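## Task

Gather the two grey steel power modules onto a single top next to the arms, and gather the two black-handled espresso tampers onto a single top as well. All four must stay upright the way they stand now, with their full bases resting on the top. Every other object must finish resting directly on the top it sits on now. Nothing may end up inside the slot in a weight's top, or the attempt fails. Anything held in place only by a robot at the end does not count. Finish by opening the grippers and moving the arms away.

## Robot and tools

ROBOTS. Four identical i2rt Big YAM arms, named arm1, arm2, arm3 and arm4. Each has six joints, a two-finger gripper and a wrist camera (armN_cam_wrist). Two fixed room cameras, room_a and room_b, watch the scene. Reach is roughly 1.0 m from the joint-1 axis. With joints 1 and 6 at 0 and the hand level and pointing forward, the wrist camera rides on top of the hand looking at the fingertips. Joints move at different speeds, so the hand can sweep a wide curve between postures.

FRAME. One shared scene frame, origin on the floor, +z up. The hand point is midway between the fingertips; the hand's z axis runs along the fingers and its y axis is the opening direction. Arm foot poses are not printed.

execute_actions. Argument "actions": a list holding either one action object or nothing. The action object has optional keys "arm1".."arm4"; each holds {"joints": {...}} with any subset of joint1_rad, joint2_rad, joint3_rad, joint4_rad, joint5_rad, joint6_rad (radians) and gripper_m (metres). So there is one separate joint dictionary per arm, keyed by name, not a shared list. Every value is an absolute target in that arm's joint space, not an offset. Ranges and done-tolerances: joint1_rad -2.879 to 2.879 (±0.045), rotates the arm about its foot, positive counter-clockwise seen from above, 0 points the way the foot faces; joint2_rad 0 to 3.141 (±0.14), shoulder, 0 has the upper arm pointing back about level, increasing lifts it up then forward; joint3_rad 0 to 3.019 (±0.09), elbow, 0 is fully folded, increasing opens it; joint4_rad -1.692 to 1.57 (±0.055), hand pitch, positive tips fingers up; joint5_rad -1.57 to 1.57 (±0.03), sideways hand swing, positive toward the arm's right; joint6_rad -2.094 to 2.094 (±0.035), hand roll, positive clockwise viewed from behind; gripper_m 0 to 0.093 (±0.003), fingertip gap, squeezing up to about 50-62 N per pad. All motions in one action start together and may finish at different moments. Any out-of-range value or unknown key rejects the whole call and nothing moves. An omitted joint or arm can still be driving toward an earlier target. Optional "cameras": list of camera names, or "all"; null/omitted means all, [] means none; an unknown name rejects the call. An empty actions list just reports state and images.

wait: "seconds" 0 to 10; commands nothing, returns state and images. zoom_image: "camera" plus "region" [x0, y0, x1, y1] in pixels of that camera's latest full image, origin top-left, up to 504x504. Wrist images are 616x616 fisheye, room images 896x504. finished_scene: "scene" (1 or 2) ends that scene irreversibly after the last command is held; its result reports success and gives the next task.

RESULTS. The "pictures" line lists cameras in image order. joint_positions are measured joint values. joint_status describes how each commanded motion of the last accepted action ended: reached; "off_target" (stopped short, possibly still pushing); "contact_stop" or "time_out" (target dropped, holds its resting spot, except a time_out joint still pushing toward a clipped target near where it stands, which on_its_own names). "joint command not followed", often with a "cause:" line, means a self/inter-arm collision check blocked that arm's joints (gripper still obeys); such joints show "not_followed" and may be retried with every later action. on_its_own lists uncommanded behaviour; "held at" is the held target, not the position. To relieve a pushing joint, command its reported position. Tiny target changes may not move a joint. A loaded joint held up may sag. Once a call reports a stop, later execute_actions, wait and finished_scene calls in the same reply are skipped.

CALIBRATION. Each camera has a line with model, image_wh, K, distortion D and T_world_to_cam (4x4, metres, scene frame to camera frame) plus pos_world. Room cameras may be off by a couple of degrees and millimetres; wrist camera poses derive from reported joints, so joint errors magnify their error. Results list cameras whose numbers changed.

AVOID. Arms do not stop on touch and can push hard; hard pressing between two robots ends the run, and hard hits may. The collision check ignores fingers, gripper housings and wrist cameras and may act late, so keep arms apart yourself. Do not drop, slam, or knock objects, and never push anything out of the work area or onto the floor. Keep items out of weight slots. Sustained loads heat motors: MOTOR HOT warns at 85 °C; at 100 °C an OVER-TEMPERATURE FAULT releases that arm and gripper so it falls, with joints showing "limit_stop_at_motor_heat" (resend targets afterwards). Loose objects may occasionally get nudged by outside pushes; recheck before finishing. End with grippers open and arms withdrawn.

Each tool is called after "Call:" by a JSON object that holds its "api" and its "payload", one argument or row to a line.

## Session

Call:
{"api": "execute_actions", "payload": {
  "actions": []
}}

Scene clock: 0.00 s.
arm1.joint_positions: joint1_rad=-0.206 joint2_rad=+0.434 joint3_rad=+1.628 joint4_rad=-1.300 joint5_rad=+0.292 joint6_rad=-0.094 gripper_m=+0.094
arm1.joint_status: not commanded
arm1.hand: x=-1.4766 y=+0.6032 z=+1.5038 quat_wxyz=(-0.531, +0.519, -0.532, -0.407) (m; scene frame)
arm2.joint_positions: joint1_rad=+0.329 joint2_rad=+0.523 joint3_rad=+1.571 joint4_rad=-1.488 joint5_rad=-0.281 joint6_rad=+0.606 gripper_m=+0.095
arm2.joint_status: not commanded
arm2.hand: x=-0.3578 y=+0.5963 z=+1.3683 quat_wxyz=(+0.281, +0.828, -0.146, -0.462) (m; scene frame)
arm3.joint_positions: joint1_rad=+0.002 joint2_rad=+0.442 joint3_rad=+1.642 joint4_rad=-1.489 joint5_rad=-0.233 joint6_rad=+0.151 gripper_m=+0.094
arm3.joint_status: not commanded
arm3.hand: x=+0.2888 y=-0.6344 z=+1.4029 quat_wxyz=(-0.597, -0.092, -0.794, -0.067) (m; scene frame)
arm4.joint_positions: joint1_rad=-0.640 joint2_rad=+0.405 joint3_rad=+1.345 joint4_rad=-1.333 joint5_rad=-0.116 joint6_rad=+0.373 gripper_m=+0.094
arm4.joint_status: not commanded
arm4.hand: x=+1.5193 y=-0.6710 z=+1.3464 quat_wxyz=(-0.452, -0.722, -0.407, +0.330) (m; scene frame)
pictures: arm1_cam_wrist, arm2_cam_wrist, arm3_cam_wrist, arm4_cam_wrist, room_a, room_b
Images, in order (width x height): arm1_cam_wrist 616x616, arm2_cam_wrist 616x616, arm3_cam_wrist 616x616, arm4_cam_wrist 616x616, room_a 896x504, room_b 896x504.

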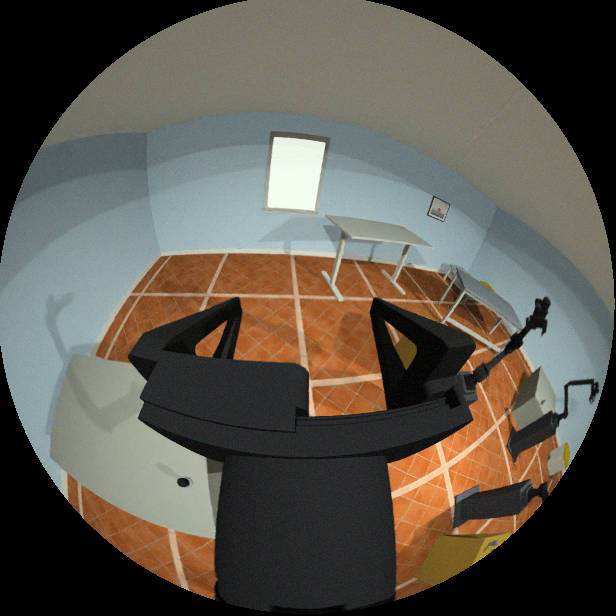

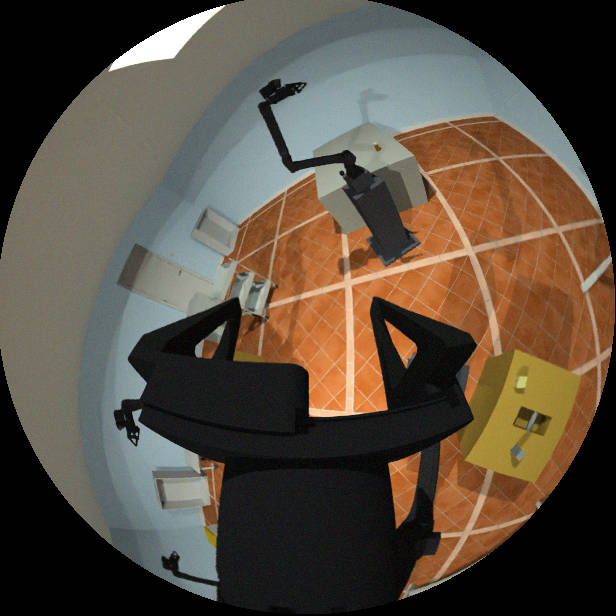

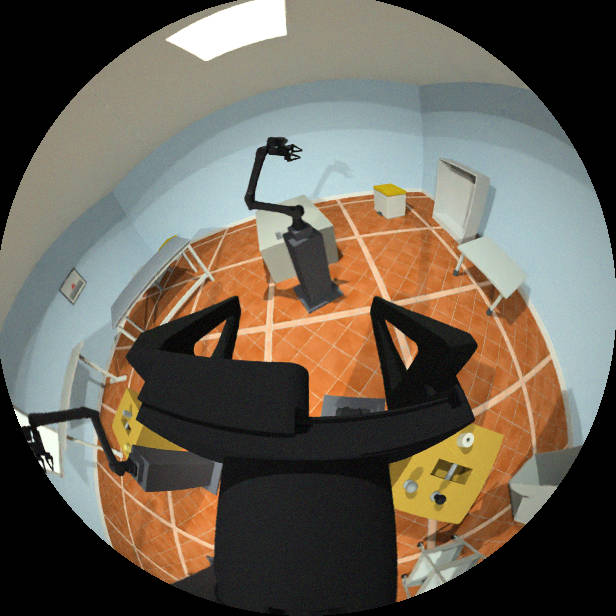

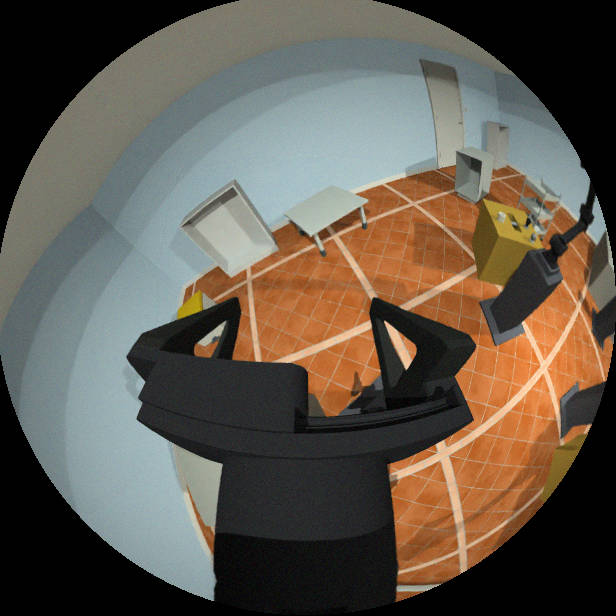

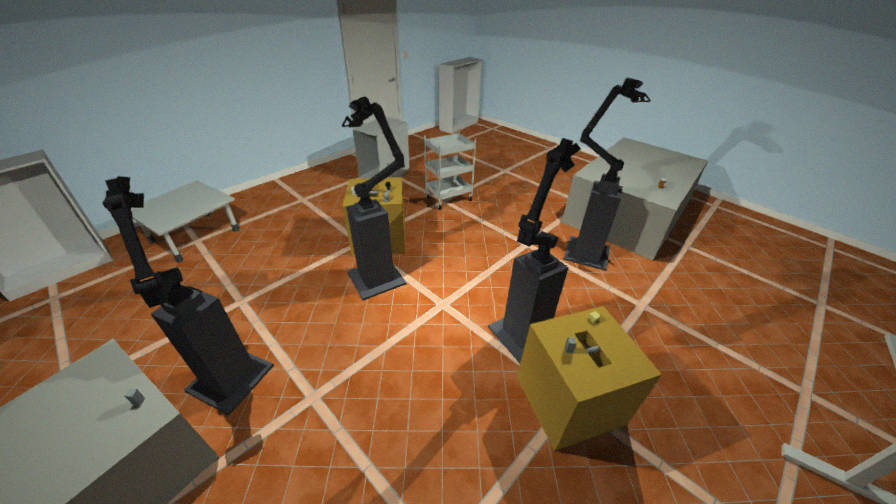

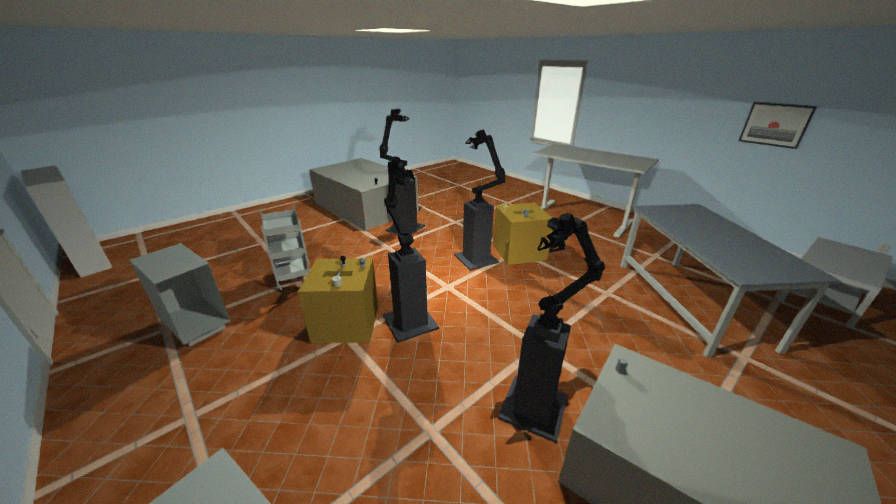

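Call:
{"api": "zoom_image", "payload": {
  "camera": "room_a",
  "region": [480, 120, 720, 400]
}}

Call:
{"api": "zoom_image", "payload": {
  "camera": "room_b",
  "region": [280, 150, 560, 310]
}}

Call:
{"api": "zoom_image", "payload": {
  "camera": "arm3_cam_wrist",
  "region": [380, 400, 520, 530]
}}

Region (480, 120, 720, 400) of room_a's 896x504 image, scaled by 1.800, with more detail than that image has; it fills the left 432 columns of this view, and the rest is white.

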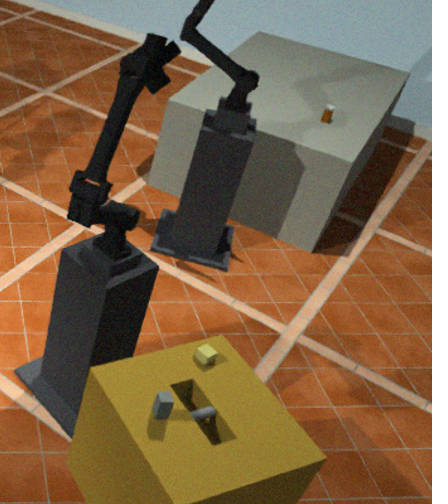

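Region (280, 150, 560, 310) of room_b's 896x504 image, scaled by 1.800, with more detail than that image has; it fills the top 288 rows of this view, and the rest is white.

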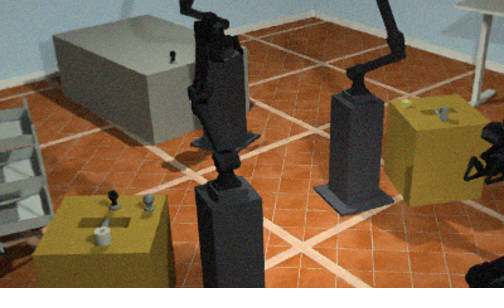

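Region (380, 400, 520, 530) of arm3_cam_wrist's 616x616 image, scaled by 3.600, with more detail than that image has; it fills the top 468 rows of this view, and the rest is white.

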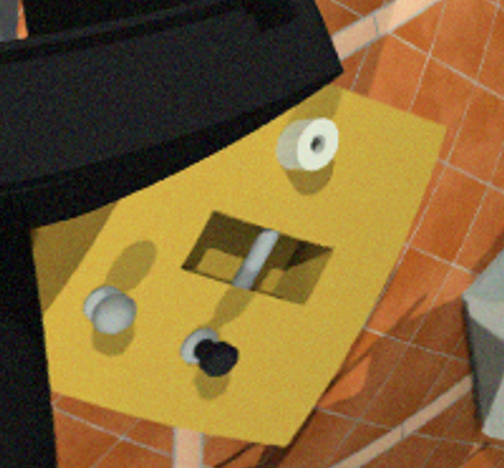

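Call:
{"api": "execute_actions", "payload": {
  "actions": [
    {"arm1":{"joints":{"joint1_rad":0,"joint2_rad":1.57,"joint3_rad":1.57,"joint4_rad":0,"joint5_rad":0,"joint6_rad":0}},"arm2":{"joints":{"joint1_rad":0,"joint2_rad":1.57,"joint3_rad":1.57,"joint4_rad":-1.57,"joint5_rad":0,"joint6_rad":0}},"arm3":{"joints":{"joint1_rad":0,"joint2_rad":1.57,"joint3_rad":1.57,"joint4_rad":-1.57,"joint5_rad":0,"joint6_rad":0}},"arm4":{"joints":{"joint1_rad":0,"joint2_rad":1.57,"joint3_rad":1.57,"joint4_rad":0,"joint5_rad":0,"joint6_rad":0}}}
  ],
  "cameras": []
}}

Call:
{"api": "execute_actions", "payload": {
  "actions": [
    {"arm1":{"joints":{"joint1_rad":1.57,"joint4_rad":-1.57}},"arm2":{"joints":{"joint1_rad":-1.57,"joint4_rad":0}},"arm3":{"joints":{"joint1_rad":-1.57,"joint4_rad":0}},"arm4":{"joints":{"joint1_rad":1.57,"joint4_rad":-1.57}}}
  ],
  "cameras": []
}}

Call:
{"api": "execute_actions", "payload": {
  "actions": [
    {"arm1":{"joints":{"joint2_rad":2.0,"joint3_rad":1.6,"joint4_rad":-1.17}},"arm2":{"joints":{"joint2_rad":1.57,"joint3_rad":1.0,"joint4_rad":-1.0}},"arm3":{"joints":{"joint2_rad":2.0,"joint3_rad":2.0,"joint4_rad":-1.57}},"arm4":{"joints":{"joint2_rad":1.8,"joint3_rad":1.3,"joint4_rad":-1.07}}}
  ]
}}

Scene clock: 3.67 s.
arm1.joint_positions: joint1_rad=-0.009 joint2_rad=+1.568 joint3_rad=+1.548 joint4_rad=-0.019 joint5_rad=+0.004 joint6_rad=-0.017 gripper_m=+0.094
arm1.joint_status: all done
arm1.hand: x=-1.7566 y=+1.1861 z=+1.3154 quat_wxyz=(-0.403, +0.591, -0.412, -0.564) (m; scene frame)
arm2.joint_positions: joint1_rad=+0.008 joint2_rad=+1.566 joint3_rad=+1.551 joint4_rad=-1.561 joint5_rad=-0.004 joint6_rad=+0.009 gripper_m=+0.095
arm2.joint_status: all done
arm2.hand: x=-0.6800 y=+0.7744 z=+1.0211 quat_wxyz=(-0.006, +0.991, -0.130, +0.002) (m; scene frame)
arm3.joint_positions: joint1_rad=+0.002 joint2_rad=+1.580 joint3_rad=+1.562 joint4_rad=-1.553 joint5_rad=-0.004 joint6_rad=+0.012 gripper_m=+0.094
arm3.joint_status: all done
arm3.hand: x=+0.6637 y=-0.7673 z=+1.0166 quat_wxyz=(+0.000, -0.130, -0.992, -0.005) (m; scene frame)
arm4.joint_positions: joint1_rad=-0.003 joint2_rad=+1.580 joint3_rad=+1.557 joint4_rad=-0.017 joint5_rad=+0.001 joint6_rad=+0.008 gripper_m=+0.094
arm4.joint_status: all done
arm4.hand: x=+1.8126 y=-1.1857 z=+1.2847 quat_wxyz=(-0.581, -0.402, -0.595, +0.384) (m; scene frame)
pictures: none
No camera images: the call's "cameras" was empty. Leave "cameras" out to get every camera's image.

Scene clock: 5.57 s.
arm1.joint_positions: joint1_rad=+1.573 joint2_rad=+1.570 joint3_rad=+1.548 joint4_rad=-1.556 joint5_rad=-0.002 joint6_rad=-0.015 gripper_m=+0.094
arm1.joint_status: all done
arm1.hand: x=-1.9562 y=+0.3476 z=+1.0810 quat_wxyz=(+0.000, +0.983, +0.185, +0.001) (m; scene frame)
arm2.joint_positions: joint1_rad=-1.575 joint2_rad=+1.566 joint3_rad=+1.551 joint4_rad=-0.018 joint5_rad=+0.001 joint6_rad=+0.007 gripper_m=+0.095
arm2.joint_status: all done
arm2.hand: x=-0.0390 y=+1.3453 z=+1.2678 quat_wxyz=(-0.554, +0.431, -0.569, -0.429) (m; scene frame)
arm3.joint_positions: joint1_rad=-1.578 joint2_rad=+1.580 joint3_rad=+1.562 joint4_rad=-0.030 joint5_rad=+0.001 joint6_rad=+0.010 gripper_m=+0.094
arm3.joint_status: all done
arm3.hand: x=+0.0189 y=-1.3492 z=+1.2468 quat_wxyz=(-0.422, -0.577, -0.441, +0.543) (m; scene frame)
arm4.joint_positions: joint1_rad=+1.570 joint2_rad=+1.580 joint3_rad=+1.557 joint4_rad=-1.561 joint5_rad=-0.002 joint6_rad=+0.006 gripper_m=+0.094
arm4.joint_status: all done
arm4.hand: x=+1.9742 y=-0.3398 z=+1.0435 quat_wxyz=(+0.005, +0.193, -0.981, +0.004) (m; scene frame)
pictures: none
No camera images: the call's "cameras" was empty. Leave "cameras" out to get every camera's image.

Scene clock: 7.40 s.
arm1.joint_positions: joint1_rad=+1.573 joint2_rad=+1.996 joint3_rad=+1.580 joint4_rad=-1.183 joint5_rad=-0.002 joint6_rad=-0.015 gripper_m=+0.094
arm1.joint_status: all done
arm1.hand: x=-2.0634 y=+0.3079 z=+0.8742 quat_wxyz=(-0.001, +0.983, +0.185, +0.011) (m; scene frame)
arm2.joint_positions: joint1_rad=-1.575 joint2_rad=+1.567 joint3_rad=+0.984 joint4_rad=-0.991 joint5_rad=+0.001 joint6_rad=+0.007 gripper_m=+0.095
arm2.joint_status: all done
arm2.hand: x=-0.1194 y=+1.0534 z=+0.8213 quat_wxyz=(-0.004, +0.605, -0.796, -0.005) (m; scene frame)
arm3.joint_positions: joint1_rad=-1.578 joint2_rad=+2.025 joint3_rad=+1.943 joint4_rad=-1.554 joint5_rad=+0.001 joint6_rad=+0.010 gripper_m=+0.094
arm3.joint_status: all done
arm3.hand: x=+0.0461 y=-1.2433 z=+0.9222 quat_wxyz=(+0.023, -0.795, -0.606, -0.027) (m; scene frame)
arm4.joint_positions: joint1_rad=+1.570 joint2_rad=+1.814 joint3_rad=+1.283 joint4_rad=-1.080 joint5_rad=-0.002 joint6_rad=+0.006 gripper_m=+0.094
arm4.joint_status: all done
arm4.hand: x=+2.0001 y=-0.3310 z=+0.8321 quat_wxyz=(+0.018, +0.193, -0.981, +0.007) (m; scene frame)
pictures: arm1_cam_wrist, arm2_cam_wrist, arm3_cam_wrist, arm4_cam_wrist, room_a, room_b
camera_calibration (this result's frames):
arm1_cam_wrist: T_world_to_cam=[[-0.368085, 0.929792, 0.00112137, -1.04781], [0.744484, 0.294002, 0.599422, 0.926927], [0.557008, 0.221473, -0.800432, 1.90513], [0, 0, 0, 1]] pos_world=[-2.13694, 0.279796, 0.97048]
arm2_cam_wrist: T_world_to_cam=[[0.962226, -0.272225, -0.00390901, 0.408358], [-0.219835, -0.785356, 0.578696, 0.329163], [-0.160605, -0.555977, -0.815534, 1.36033], [0, 0, 0, 1]] pos_world=[-0.102095, 1.12599, 0.920508]
arm3_cam_wrist: T_world_to_cam=[[-0.962409, 0.270541, 0.0239957, 0.357055], [0.224169, 0.741341, 0.632584, 0.33222], [0.153351, 0.614184, -0.77412, 1.58983], [0, 0, 0, 1]] pos_world=[0.0253582, -1.31933, 1.01199]
arm4_cam_wrist: T_world_to_cam=[[0.370608, -0.928781, 0.00402282, -1.05085], [-0.743114, -0.293918, 0.601161, 0.899073], [-0.557164, -0.225784, -0.799118, 1.8297], [0, 0, 0, 1]] pos_world=[2.07701, -0.298642, 0.925885]
Images, in order (width x height): arm1_cam_wrist 616x616, arm2_cam_wrist 616x616, arm3_cam_wrist 616x616, arm4_cam_wrist 616x616, room_a 896x504, room_b 896x504.

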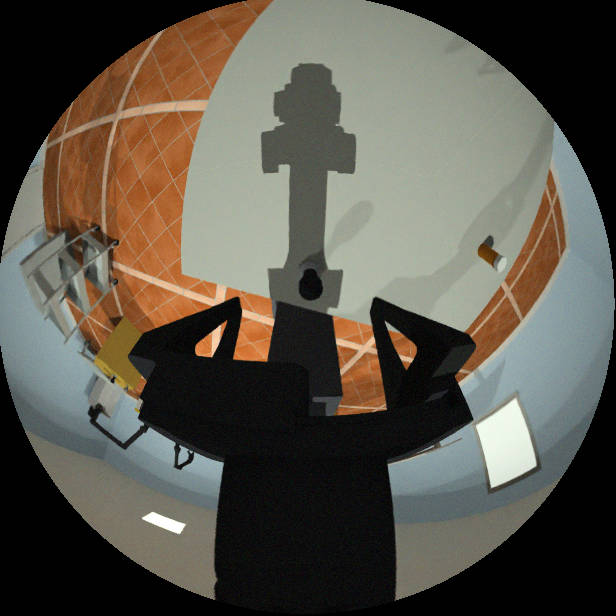

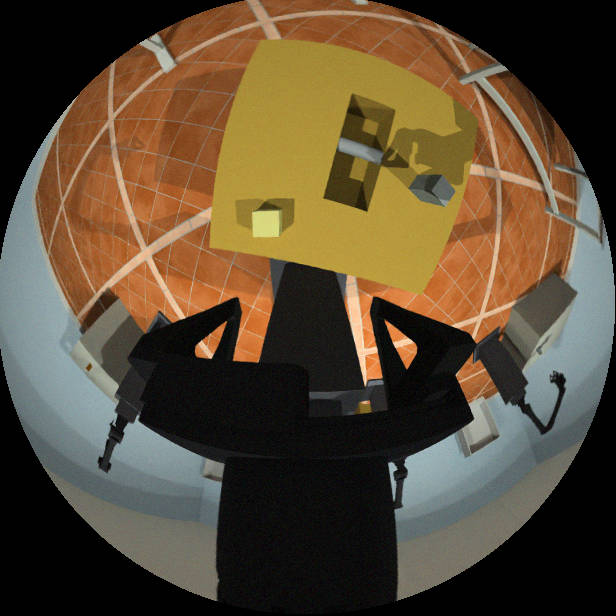

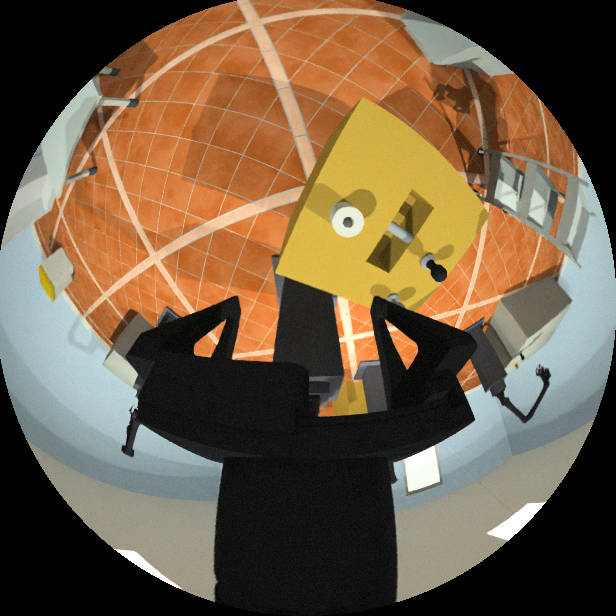

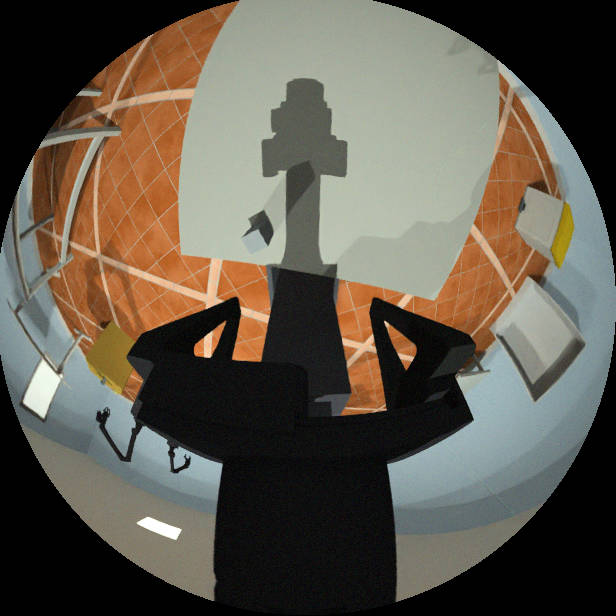

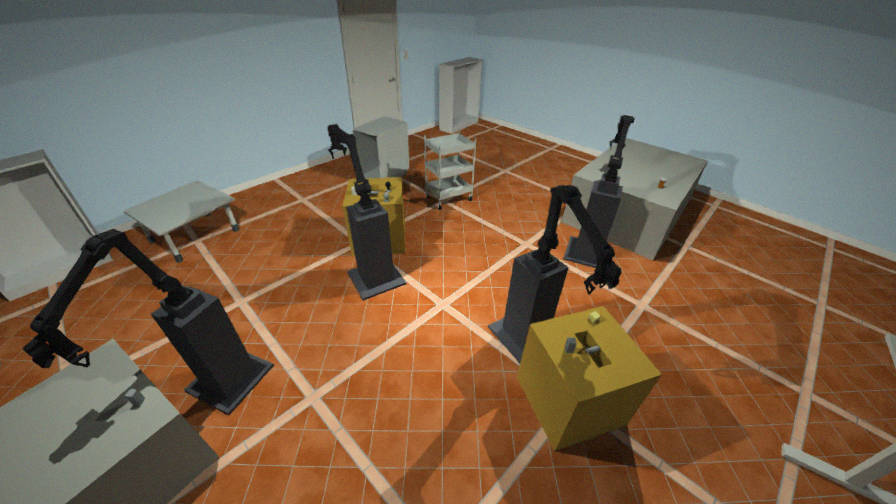

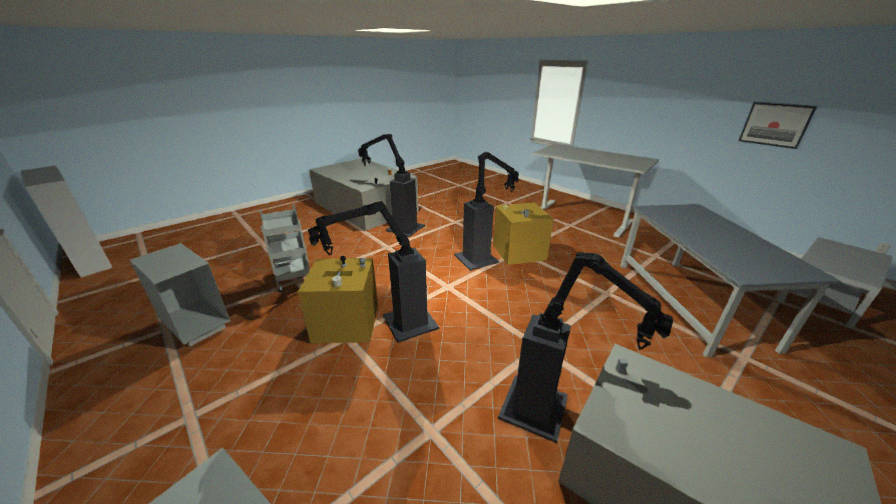

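Call:
{"api": "execute_actions", "payload": {
  "actions": [
    {"arm1":{"joints":{"joint1_rad":1.56,"joint2_rad":1.982,"joint3_rad":1.046,"joint4_rad":-0.61}},"arm4":{"joints":{"joint1_rad":1.764,"joint2_rad":1.95,"joint3_rad":1.145,"joint4_rad":-0.735}}}
  ],
  "cameras": ["arm1_cam_wrist","arm4_cam_wrist"]
}}

Scene clock: 15.30 s.
arm1.joint_positions: joint1_rad=+1.573 joint2_rad=+1.968 joint3_rad=+1.043 joint4_rad=-0.625 joint5_rad=-0.002 joint6_rad=-0.015 gripper_m=+0.094
arm1.joint_status: all done
arm1.hand: x=-1.9550 y=+0.3486 z=+0.7285 quat_wxyz=(+0.003, +0.983, +0.185, -0.013) (m; scene frame)
arm2.joint_positions: joint1_rad=-1.575 joint2_rad=+1.567 joint3_rad=+0.984 joint4_rad=-0.991 joint5_rad=+0.001 joint6_rad=+0.007 gripper_m=+0.095
arm2.joint_status: not commanded
arm2.hand: x=-0.1194 y=+1.0534 z=+0.8213 quat_wxyz=(-0.004, +0.605, -0.796, -0.005) (m; scene frame)
arm3.joint_positions: joint1_rad=-1.578 joint2_rad=+2.025 joint3_rad=+1.943 joint4_rad=-1.554 joint5_rad=+0.001 joint6_rad=+0.010 gripper_m=+0.094
arm3.joint_status: not commanded
arm3.hand: x=+0.0461 y=-1.2433 z=+0.9222 quat_wxyz=(+0.023, -0.795, -0.606, -0.027) (m; scene frame)
arm4.joint_positions: joint1_rad=+1.776 joint2_rad=+1.960 joint3_rad=+1.139 joint4_rad=-0.745 joint5_rad=-0.002 joint6_rad=+0.005 gripper_m=+0.094
arm4.joint_status: all done
arm4.hand: x=+1.9446 y=-0.2471 z=+0.7182 quat_wxyz=(-0.003, +0.293, -0.956, +0.003) (m; scene frame)
pictures: arm1_cam_wrist, arm4_cam_wrist
camera_calibration (this result's frames):
arm1_cam_wrist: T_world_to_cam=[[-0.367694, 0.929944, 0.00209344, -1.04562], [0.770908, 0.303551, 0.559962, 0.998751], [0.520098, 0.207509, -0.828516, 1.67228], [0, 0, 0, 1]] pos_world=[-2.02416, 0.32218, 0.828437]
arm4_cam_wrist: T_world_to_cam=[[0.552606, -0.833433, 0.00399036, -1.28226], [-0.687945, -0.453427, 0.566689, 0.829006], [-0.470488, -0.315901, -0.823922, 1.55374], [0, 0, 0, 1]] pos_world=[2.00991, -0.201952, 0.815493]
Images, in order (width x height): arm1_cam_wrist 616x616, arm4_cam_wrist 616x616.

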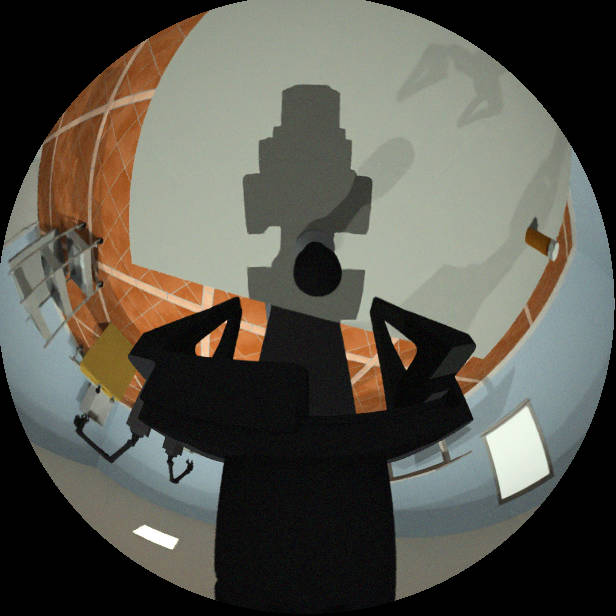

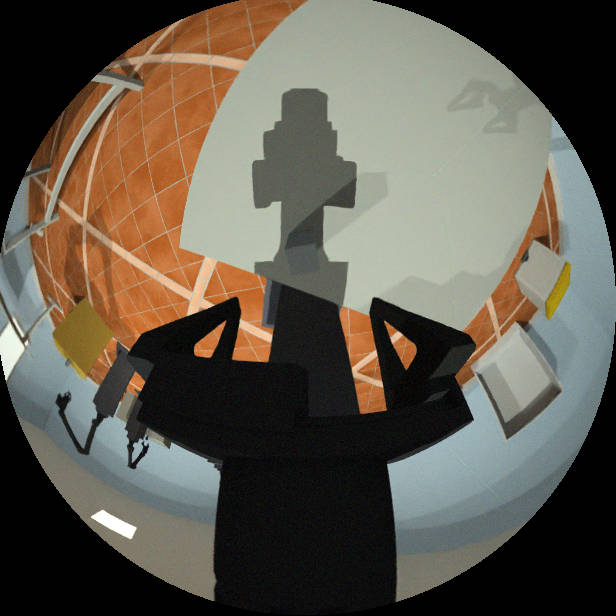

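Call:
{"api": "execute_actions", "payload": {
  "actions": [
    {"arm1":{"joints":{"joint1_rad":1.525,"joint3_rad":1.01,"joint4_rad":-0.58}},"arm4":{"joints":{"joint1_rad":1.79,"joint6_rad":-0.2}}}
  ],
  "cameras": []
}}

Call:
{"api": "execute_actions", "payload": {
  "actions": [
    {"arm1":{"joints":{"joint2_rad":2.212,"joint3_rad":1.01,"joint4_rad":-0.35}},"arm4":{"joints":{"joint2_rad":2.2,"joint3_rad":1.155,"joint4_rad":-0.5}}}
  ],
  "cameras": ["arm1_cam_wrist","arm4_cam_wrist"]
}}

Scene clock: 17.90 s.
arm1.joint_positions: joint1_rad=+1.528 joint2_rad=+1.968 joint3_rad=+1.010 joint4_rad=-0.595 joint5_rad=-0.002 joint6_rad=-0.015 gripper_m=+0.094
arm1.joint_status: all done
arm1.hand: x=-1.9520 y=+0.3716 z=+0.7211 quat_wxyz=(+0.002, +0.987, +0.163, -0.012) (m; scene frame)
arm2.joint_positions: joint1_rad=-1.575 joint2_rad=+1.567 joint3_rad=+0.984 joint4_rad=-0.991 joint5_rad=+0.001 joint6_rad=+0.007 gripper_m=+0.095
arm2.joint_status: not commanded
arm2.hand: x=-0.1194 y=+1.0534 z=+0.8213 quat_wxyz=(-0.004, +0.605, -0.796, -0.005) (m; scene frame)
arm3.joint_positions: joint1_rad=-1.578 joint2_rad=+2.025 joint3_rad=+1.943 joint4_rad=-1.554 joint5_rad=+0.001 joint6_rad=+0.010 gripper_m=+0.094
arm3.joint_status: not commanded
arm3.hand: x=+0.0461 y=-1.2433 z=+0.9222 quat_wxyz=(+0.023, -0.795, -0.606, -0.027) (m; scene frame)
arm4.joint_positions: joint1_rad=+1.776 joint2_rad=+1.960 joint3_rad=+1.139 joint4_rad=-0.745 joint5_rad=-0.002 joint6_rad=-0.192 gripper_m=+0.094
arm4.joint_status: all done
arm4.hand: x=+1.9445 y=-0.2470 z=+0.7182 quat_wxyz=(-0.003, +0.386, -0.923, +0.003) (m; scene frame)
pictures: none
No camera images: the call's "cameras" was empty. Leave "cameras" out to get every camera's image.

Scene clock: 18.97 s.
arm1.joint_positions: joint1_rad=+1.528 joint2_rad=+2.206 joint3_rad=+1.007 joint4_rad=-0.363 joint5_rad=-0.002 joint6_rad=-0.014 gripper_m=+0.094
arm1.joint_status: all done
arm1.hand: x=-1.9400 y=+0.3753 z=+0.6192 quat_wxyz=(+0.002, +0.987, +0.162, -0.007) (m; scene frame)
arm2.joint_positions: joint1_rad=-1.575 joint2_rad=+1.567 joint3_rad=+0.984 joint4_rad=-0.991 joint5_rad=+0.001 joint6_rad=+0.007 gripper_m=+0.095
arm2.joint_status: not commanded
arm2.hand: x=-0.1194 y=+1.0534 z=+0.8213 quat_wxyz=(-0.004, +0.605, -0.796, -0.005) (m; scene frame)
arm3.joint_positions: joint1_rad=-1.578 joint2_rad=+2.025 joint3_rad=+1.943 joint4_rad=-1.554 joint5_rad=+0.001 joint6_rad=+0.010 gripper_m=+0.094
arm3.joint_status: not commanded
arm3.hand: x=+0.0461 y=-1.2433 z=+0.9222 quat_wxyz=(+0.023, -0.795, -0.606, -0.027) (m; scene frame)
arm4.joint_positions: joint1_rad=+1.776 joint2_rad=+2.210 joint3_rad=+1.139 joint4_rad=-0.510 joint5_rad=-0.002 joint6_rad=-0.192 gripper_m=+0.094
arm4.joint_status: all done
arm4.hand: x=+1.9394 y=-0.2517 z=+0.6014 quat_wxyz=(+0.004, +0.386, -0.923, +0.004) (m; scene frame)
pictures: arm1_cam_wrist, arm4_cam_wrist
camera_calibration (this result's frames):
arm1_cam_wrist: T_world_to_cam=[[-0.324057, 0.946037, 0.000763689, -0.985315], [0.777658, 0.265921, 0.569679, 1.06137], [0.538735, 0.185203, -0.821867, 1.60879], [0, 0, 0, 1]] pos_world=[-2.01139, 0.351953, 0.718327]
arm4_cam_wrist: T_world_to_cam=[[0.705423, -0.708784, 0.00221512, -1.54667], [-0.578657, -0.574102, 0.579278, 0.639723], [-0.409311, -0.409917, -0.815127, 1.30603], [0, 0, 0, 1]] pos_world=[1.99581, -0.193623, 0.697431]
Images, in order (width x height): arm1_cam_wrist 616x616, arm4_cam_wrist 616x616.

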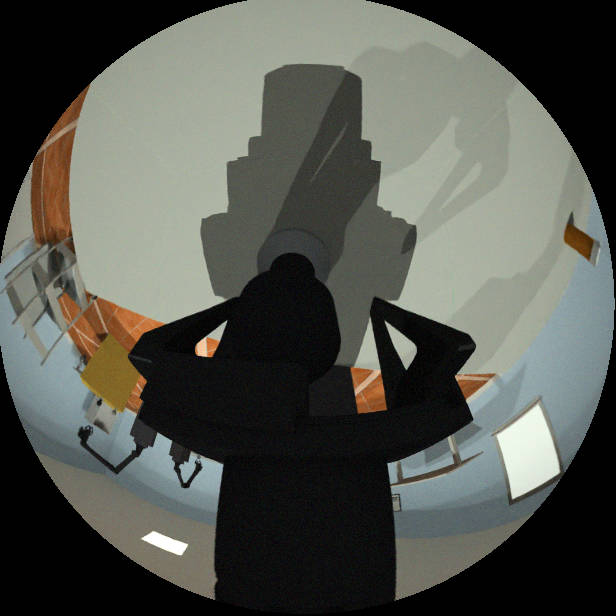

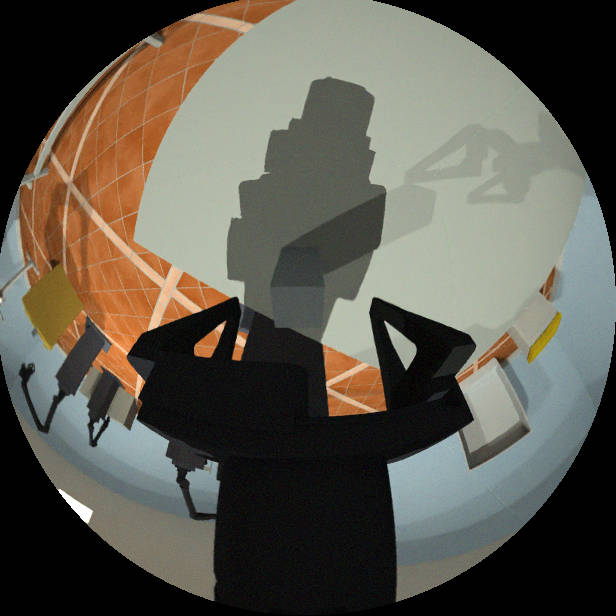

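Call:
{"api": "execute_actions", "payload": {
  "actions": [
    {"arm1":{"joints":{"joint1_rad":1.56,"joint2_rad":2.153,"joint3_rad":1.07,"joint4_rad":-0.47}},"arm4":{"joints":{"joint1_rad":1.80,"joint2_rad":2.25,"joint3_rad":1.18,"joint4_rad":-0.48}}}
  ],
  "cameras": ["arm1_cam_wrist","arm4_cam_wrist"]
}}

Scene clock: 20.50 s.
arm1.joint_positions: joint1_rad=+1.553 joint2_rad=+2.144 joint3_rad=+1.056 joint4_rad=-0.457 joint5_rad=-0.002 joint6_rad=-0.014 gripper_m=+0.094
arm1.joint_status: all done
arm1.hand: x=-1.9610 y=+0.3560 z=+0.6539 quat_wxyz=(+0.004, +0.985, +0.174, -0.016) (m; scene frame)
arm2.joint_positions: joint1_rad=-1.575 joint2_rad=+1.567 joint3_rad=+0.984 joint4_rad=-0.991 joint5_rad=+0.001 joint6_rad=+0.007 gripper_m=+0.095
arm2.joint_status: not commanded
arm2.hand: x=-0.1194 y=+1.0534 z=+0.8213 quat_wxyz=(-0.004, +0.605, -0.796, -0.005) (m; scene frame)
arm3.joint_positions: joint1_rad=-1.578 joint2_rad=+2.025 joint3_rad=+1.943 joint4_rad=-1.554 joint5_rad=+0.001 joint6_rad=+0.010 gripper_m=+0.094
arm3.joint_status: not commanded
arm3.hand: x=+0.0461 y=-1.2433 z=+0.9222 quat_wxyz=(+0.023, -0.795, -0.606, -0.027) (m; scene frame)
arm4.joint_positions: joint1_rad=+1.788 joint2_rad=+2.222 joint3_rad=+1.146 joint4_rad=-0.490 joint5_rad=-0.002 joint6_rad=-0.192 gripper_m=+0.094
arm4.joint_status: all done
arm4.hand: x=+1.9405 y=-0.2438 z=+0.5972 quat_wxyz=(-0.004, +0.392, -0.920, +0.003) (m; scene frame)
pictures: arm1_cam_wrist, arm4_cam_wrist
camera_calibration (this result's frames):
arm1_cam_wrist: T_world_to_cam=[[-0.348121, 0.937449, 0.00127833, -1.01831], [0.780344, 0.289023, 0.554553, 1.07008], [0.519496, 0.194049, -0.832147, 1.61801], [0, 0, 0, 1]] pos_world=[-2.03007, 0.331365, 0.754308]
arm4_cam_wrist: T_world_to_cam=[[0.714071, -0.700056, 0.00496816, -1.55809], [-0.578633, -0.586193, 0.567063, 0.651576], [-0.394064, -0.407798, -0.823659, 1.28225], [0, 0, 0, 1]] pos_world=[1.9949, -0.185905, 0.69439]
Images, in order (width x height): arm1_cam_wrist 616x616, arm4_cam_wrist 616x616.

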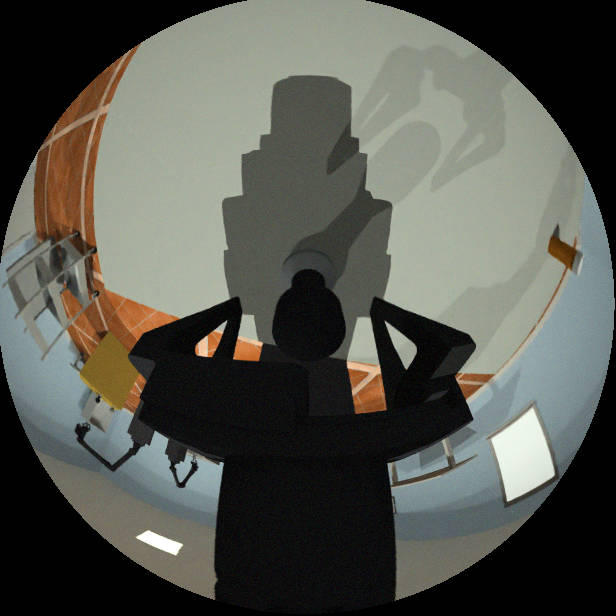

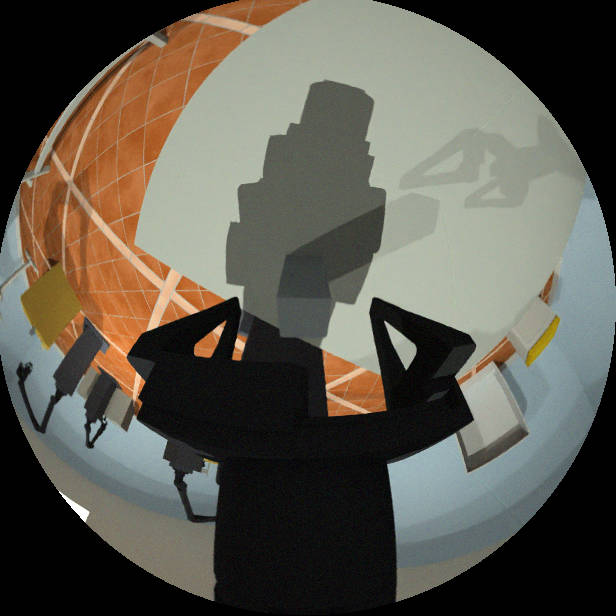

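Call:
{"api": "execute_actions", "payload": {
  "actions": [
    {"arm1":{"joints":{"gripper_m":0}},"arm4":{"joints":{"gripper_m":0}},"arm2":{"joints":{"joint1_rad":0.375,"joint2_rad":1.2,"joint3_rad":0.8,"joint4_rad":0}},"arm3":{"joints":{"joint1_rad":0.351,"joint2_rad":1.2,"joint3_rad":0.8,"joint4_rad":0}}}
  ],
  "cameras": []
}}

Call:
{"api": "execute_actions", "payload": {
  "actions": [
    {"arm1":{"joints":{"joint2_rad":1.8,"joint4_rad":-0.82}},"arm4":{"joints":{"joint2_rad":1.85,"joint4_rad":-0.86}}}
  ],
  "cameras": []
}}

Call:
{"api": "execute_actions", "payload": {
  "actions": [
    {"arm1":{"joints":{"joint1_rad":-1.822,"joint2_rad":2.049,"joint3_rad":1.63,"joint4_rad":-1.13}},"arm4":{"joints":{"joint1_rad":-1.863,"joint2_rad":2.04,"joint3_rad":1.63,"joint4_rad":-1.13,"joint6_rad":0}}}
  ]
}}

Scene clock: 23.57 s.
arm1.joint_positions: joint1_rad=+1.553 joint2_rad=+2.144 joint3_rad=+1.056 joint4_rad=-0.457 joint5_rad=+0.001 joint6_rad=-0.013 gripper_m=+0.044
arm1.joint_status: gripper_m off_target (ended at +0.044, target +0.000)
arm1.hand: x=-1.9611 y=+0.3565 z=+0.6539 quat_wxyz=(+0.002, +0.985, +0.174, -0.016) (m; scene frame)
arm2.joint_positions: joint1_rad=+0.373 joint2_rad=+1.199 joint3_rad=+0.791 joint4_rad=-0.017 joint5_rad=+0.000 joint6_rad=+0.007 gripper_m=+0.095
arm2.joint_status: all done
arm2.hand: x=-0.7451 y=+0.5994 z=+1.0153 quat_wxyz=(+0.026, +0.840, +0.049, -0.540) (m; scene frame)
arm3.joint_positions: joint1_rad=+0.354 joint2_rad=+1.210 joint3_rad=+0.802 joint4_rad=-0.030 joint5_rad=-0.001 joint6_rad=+0.010 gripper_m=+0.094
arm3.joint_status: all done
arm3.hand: x=+0.7255 y=-0.5969 z=+1.0147 quat_wxyz=(-0.536, +0.038, -0.843, -0.033) (m; scene frame)
arm4.joint_positions: joint1_rad=+1.788 joint2_rad=+2.222 joint3_rad=+1.146 joint4_rad=-0.490 joint5_rad=-0.001 joint6_rad=-0.193 gripper_m=+0.001
arm4.joint_status: all done
arm4.hand: x=+1.9405 y=-0.2438 z=+0.5972 quat_wxyz=(-0.004, +0.392, -0.920, +0.003) (m; scene frame)
pictures: none
No camera images: the call's "cameras" was empty. Leave "cameras" out to get every camera's image.

Scene clock: 24.90 s.
arm1.joint_positions: joint1_rad=+1.553 joint2_rad=+1.797 joint3_rad=+1.054 joint4_rad=-0.807 joint5_rad=+0.001 joint6_rad=-0.013 gripper_m=+0.044
arm1.joint_status: all done
arm1.hand: x=-1.9518 y=+0.3597 z=+0.8060 quat_wxyz=(+0.002, +0.985, +0.174, -0.014) (m; scene frame)
arm2.joint_positions: joint1_rad=+0.373 joint2_rad=+1.199 joint3_rad=+0.791 joint4_rad=-0.017 joint5_rad=+0.000 joint6_rad=+0.007 gripper_m=+0.095
arm2.joint_status: not commanded
arm2.hand: x=-0.7451 y=+0.5994 z=+1.0153 quat_wxyz=(+0.026, +0.840, +0.049, -0.540) (m; scene frame)
arm3.joint_positions: joint1_rad=+0.354 joint2_rad=+1.210 joint3_rad=+0.802 joint4_rad=-0.030 joint5_rad=-0.001 joint6_rad=+0.010 gripper_m=+0.094
arm3.joint_status: not commanded
arm3.hand: x=+0.7255 y=-0.5969 z=+1.0147 quat_wxyz=(-0.536, +0.038, -0.843, -0.033) (m; scene frame)
arm4.joint_positions: joint1_rad=+1.788 joint2_rad=+1.826 joint3_rad=+1.159 joint4_rad=-0.851 joint5_rad=-0.002 joint6_rad=-0.193 gripper_m=+0.001
arm4.joint_status: all done
arm4.hand: x=+1.9460 y=-0.2379 z=+0.7865 quat_wxyz=(-0.027, +0.392, -0.920, -0.002) (m; scene frame)
pictures: none
No camera images: the call's "cameras" was empty. Leave "cameras" out to get every camera's image.

Scene clock: 27.83 s.
arm1.joint_positions: joint1_rad=-1.830 joint2_rad=+2.062 joint3_rad=+1.622 joint4_rad=-1.116 joint5_rad=+0.003 joint6_rad=-0.013 gripper_m=+0.044
arm1.joint_status: all done
arm1.hand: x=-0.9110 y=+0.5678 z=+0.8426 quat_wxyz=(-0.004, +0.054, -0.999, +0.002) (m; scene frame)
arm2.joint_positions: joint1_rad=+0.373 joint2_rad=+1.199 joint3_rad=+0.791 joint4_rad=-0.017 joint5_rad=+0.000 joint6_rad=+0.007 gripper_m=+0.095
arm2.joint_status: not commanded
arm2.hand: x=-0.7451 y=+0.5994 z=+1.0153 quat_wxyz=(+0.026, +0.840, +0.049, -0.540) (m; scene frame)
arm3.joint_positions: joint1_rad=+0.354 joint2_rad=+1.210 joint3_rad=+0.802 joint4_rad=-0.030 joint5_rad=-0.001 joint6_rad=+0.010 gripper_m=+0.094
arm3.joint_status: not commanded
arm3.hand: x=+0.7255 y=-0.5969 z=+1.0147 quat_wxyz=(-0.536, +0.038, -0.843, -0.033) (m; scene frame)
arm4.joint_positions: joint1_rad=-1.872 joint2_rad=+2.048 joint3_rad=+1.624 joint4_rad=-1.121 joint5_rad=+0.001 joint6_rad=-0.006 gripper_m=+0.001
arm4.joint_status: all done
arm4.hand: x=+0.9319 y=-0.5794 z=+0.8185 quat_wxyz=(-0.004, -0.999, -0.050, +0.011) (m; scene frame)
pictures: arm1_cam_wrist, arm2_cam_wrist, arm3_cam_wrist, arm4_cam_wrist, room_a, room_b
camera_calibration (this result's frames):
arm1_cam_wrist: T_world_to_cam=[[0.112819, -0.993595, 0.00642603, 0.660441], [-0.812916, -0.0885809, 0.575605, -1.16994], [-0.571349, -0.070163, -0.817703, 0.332595], [0, 0, 0, 1]] pos_world=[-0.835549, 0.575912, 0.941146]
arm2_cam_wrist: T_world_to_cam=[[-0.10952, 0.993976, 0.0041546, -0.678087], [0.865335, 0.0974011, -0.491639, 1.0889], [-0.489082, -0.0502494, -0.870789, 0.673783], [0, 0, 0, 1]] pos_world=[-0.686994, 0.601799, 1.12489]
arm3_cam_wrist: T_world_to_cam=[[0.0783942, -0.996819, -0.0143562, -0.638808], [-0.866238, -0.0609828, -0.495897, 1.09939], [0.493444, 0.0513114, -0.868263, 0.673037], [0, 0, 0, 1]] pos_world=[0.670305, -0.604266, 1.12039]
arm4_cam_wrist: T_world_to_cam=[[-0.09035, 0.995867, -0.00927426, 0.669941], [0.829361, 0.0803928, 0.552899, -1.16856], [0.551359, 0.0422627, -0.833197, 0.317773], [0, 0, 0, 1]] pos_world=[0.854476, -0.586658, 0.917074]
Images, in order (width x height): arm1_cam_wrist 616x616, arm2_cam_wrist 616x616, arm3_cam_wrist 616x616, arm4_cam_wrist 616x616, room_a 896x504, room_b 896x504.

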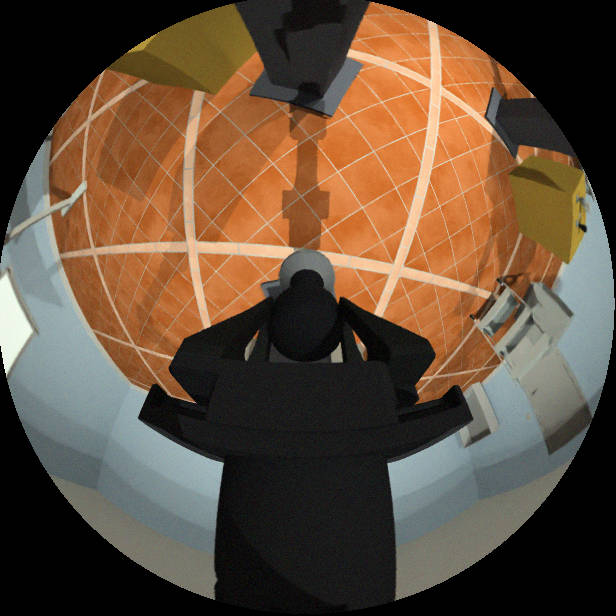

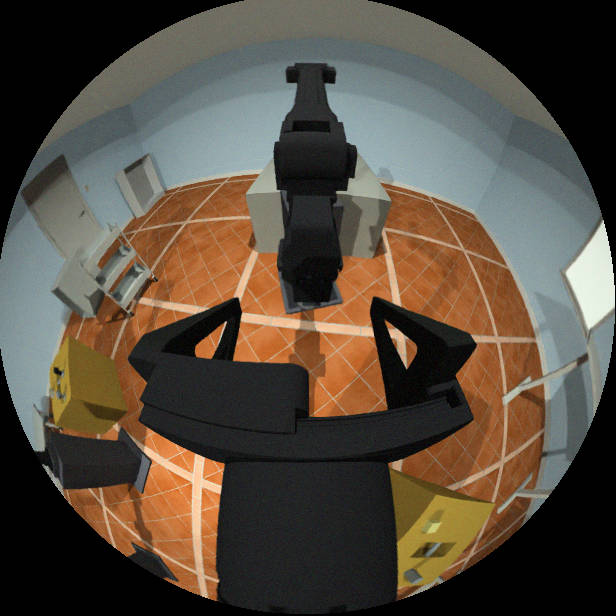

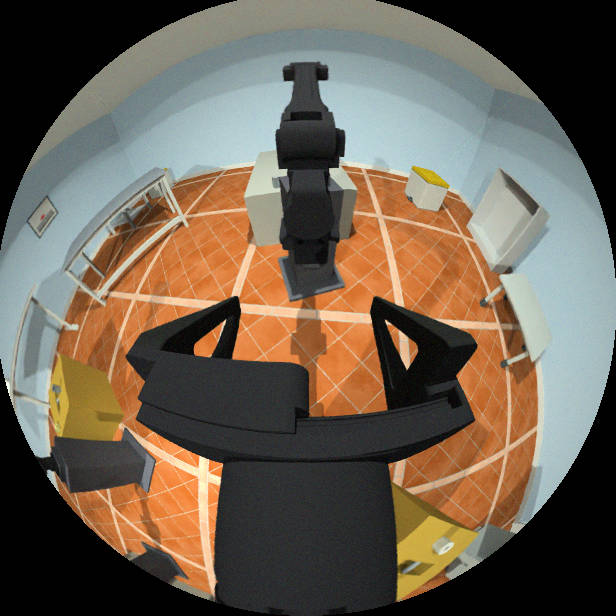

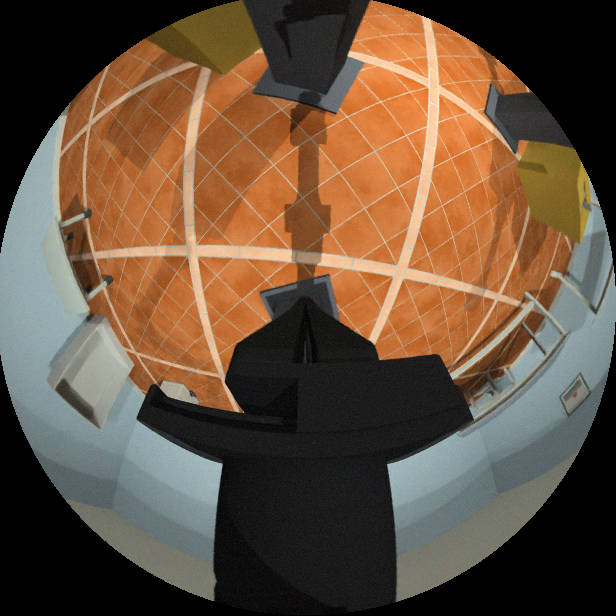

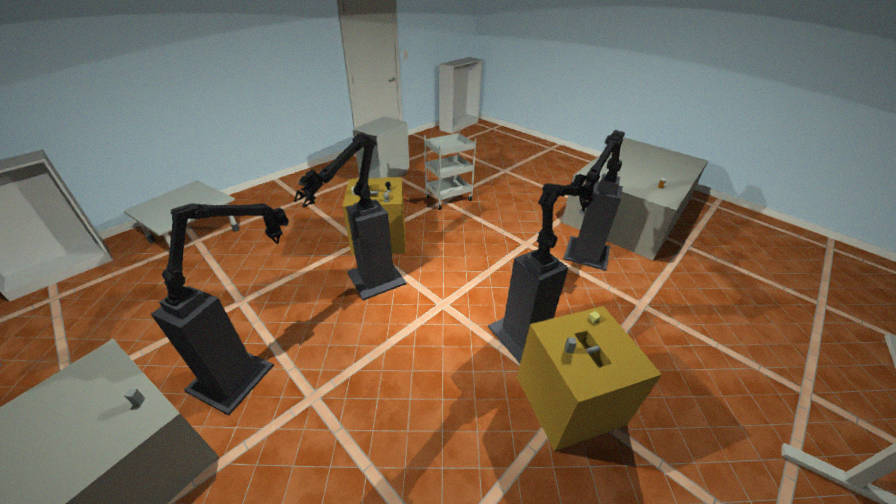

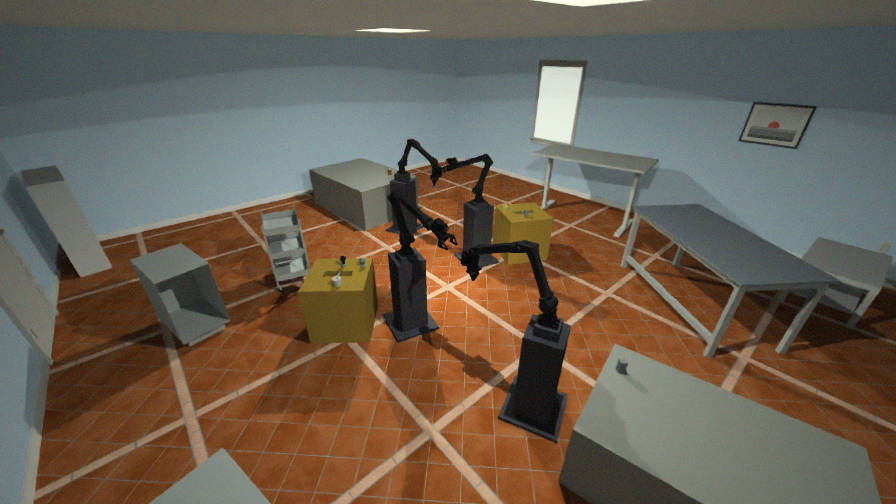

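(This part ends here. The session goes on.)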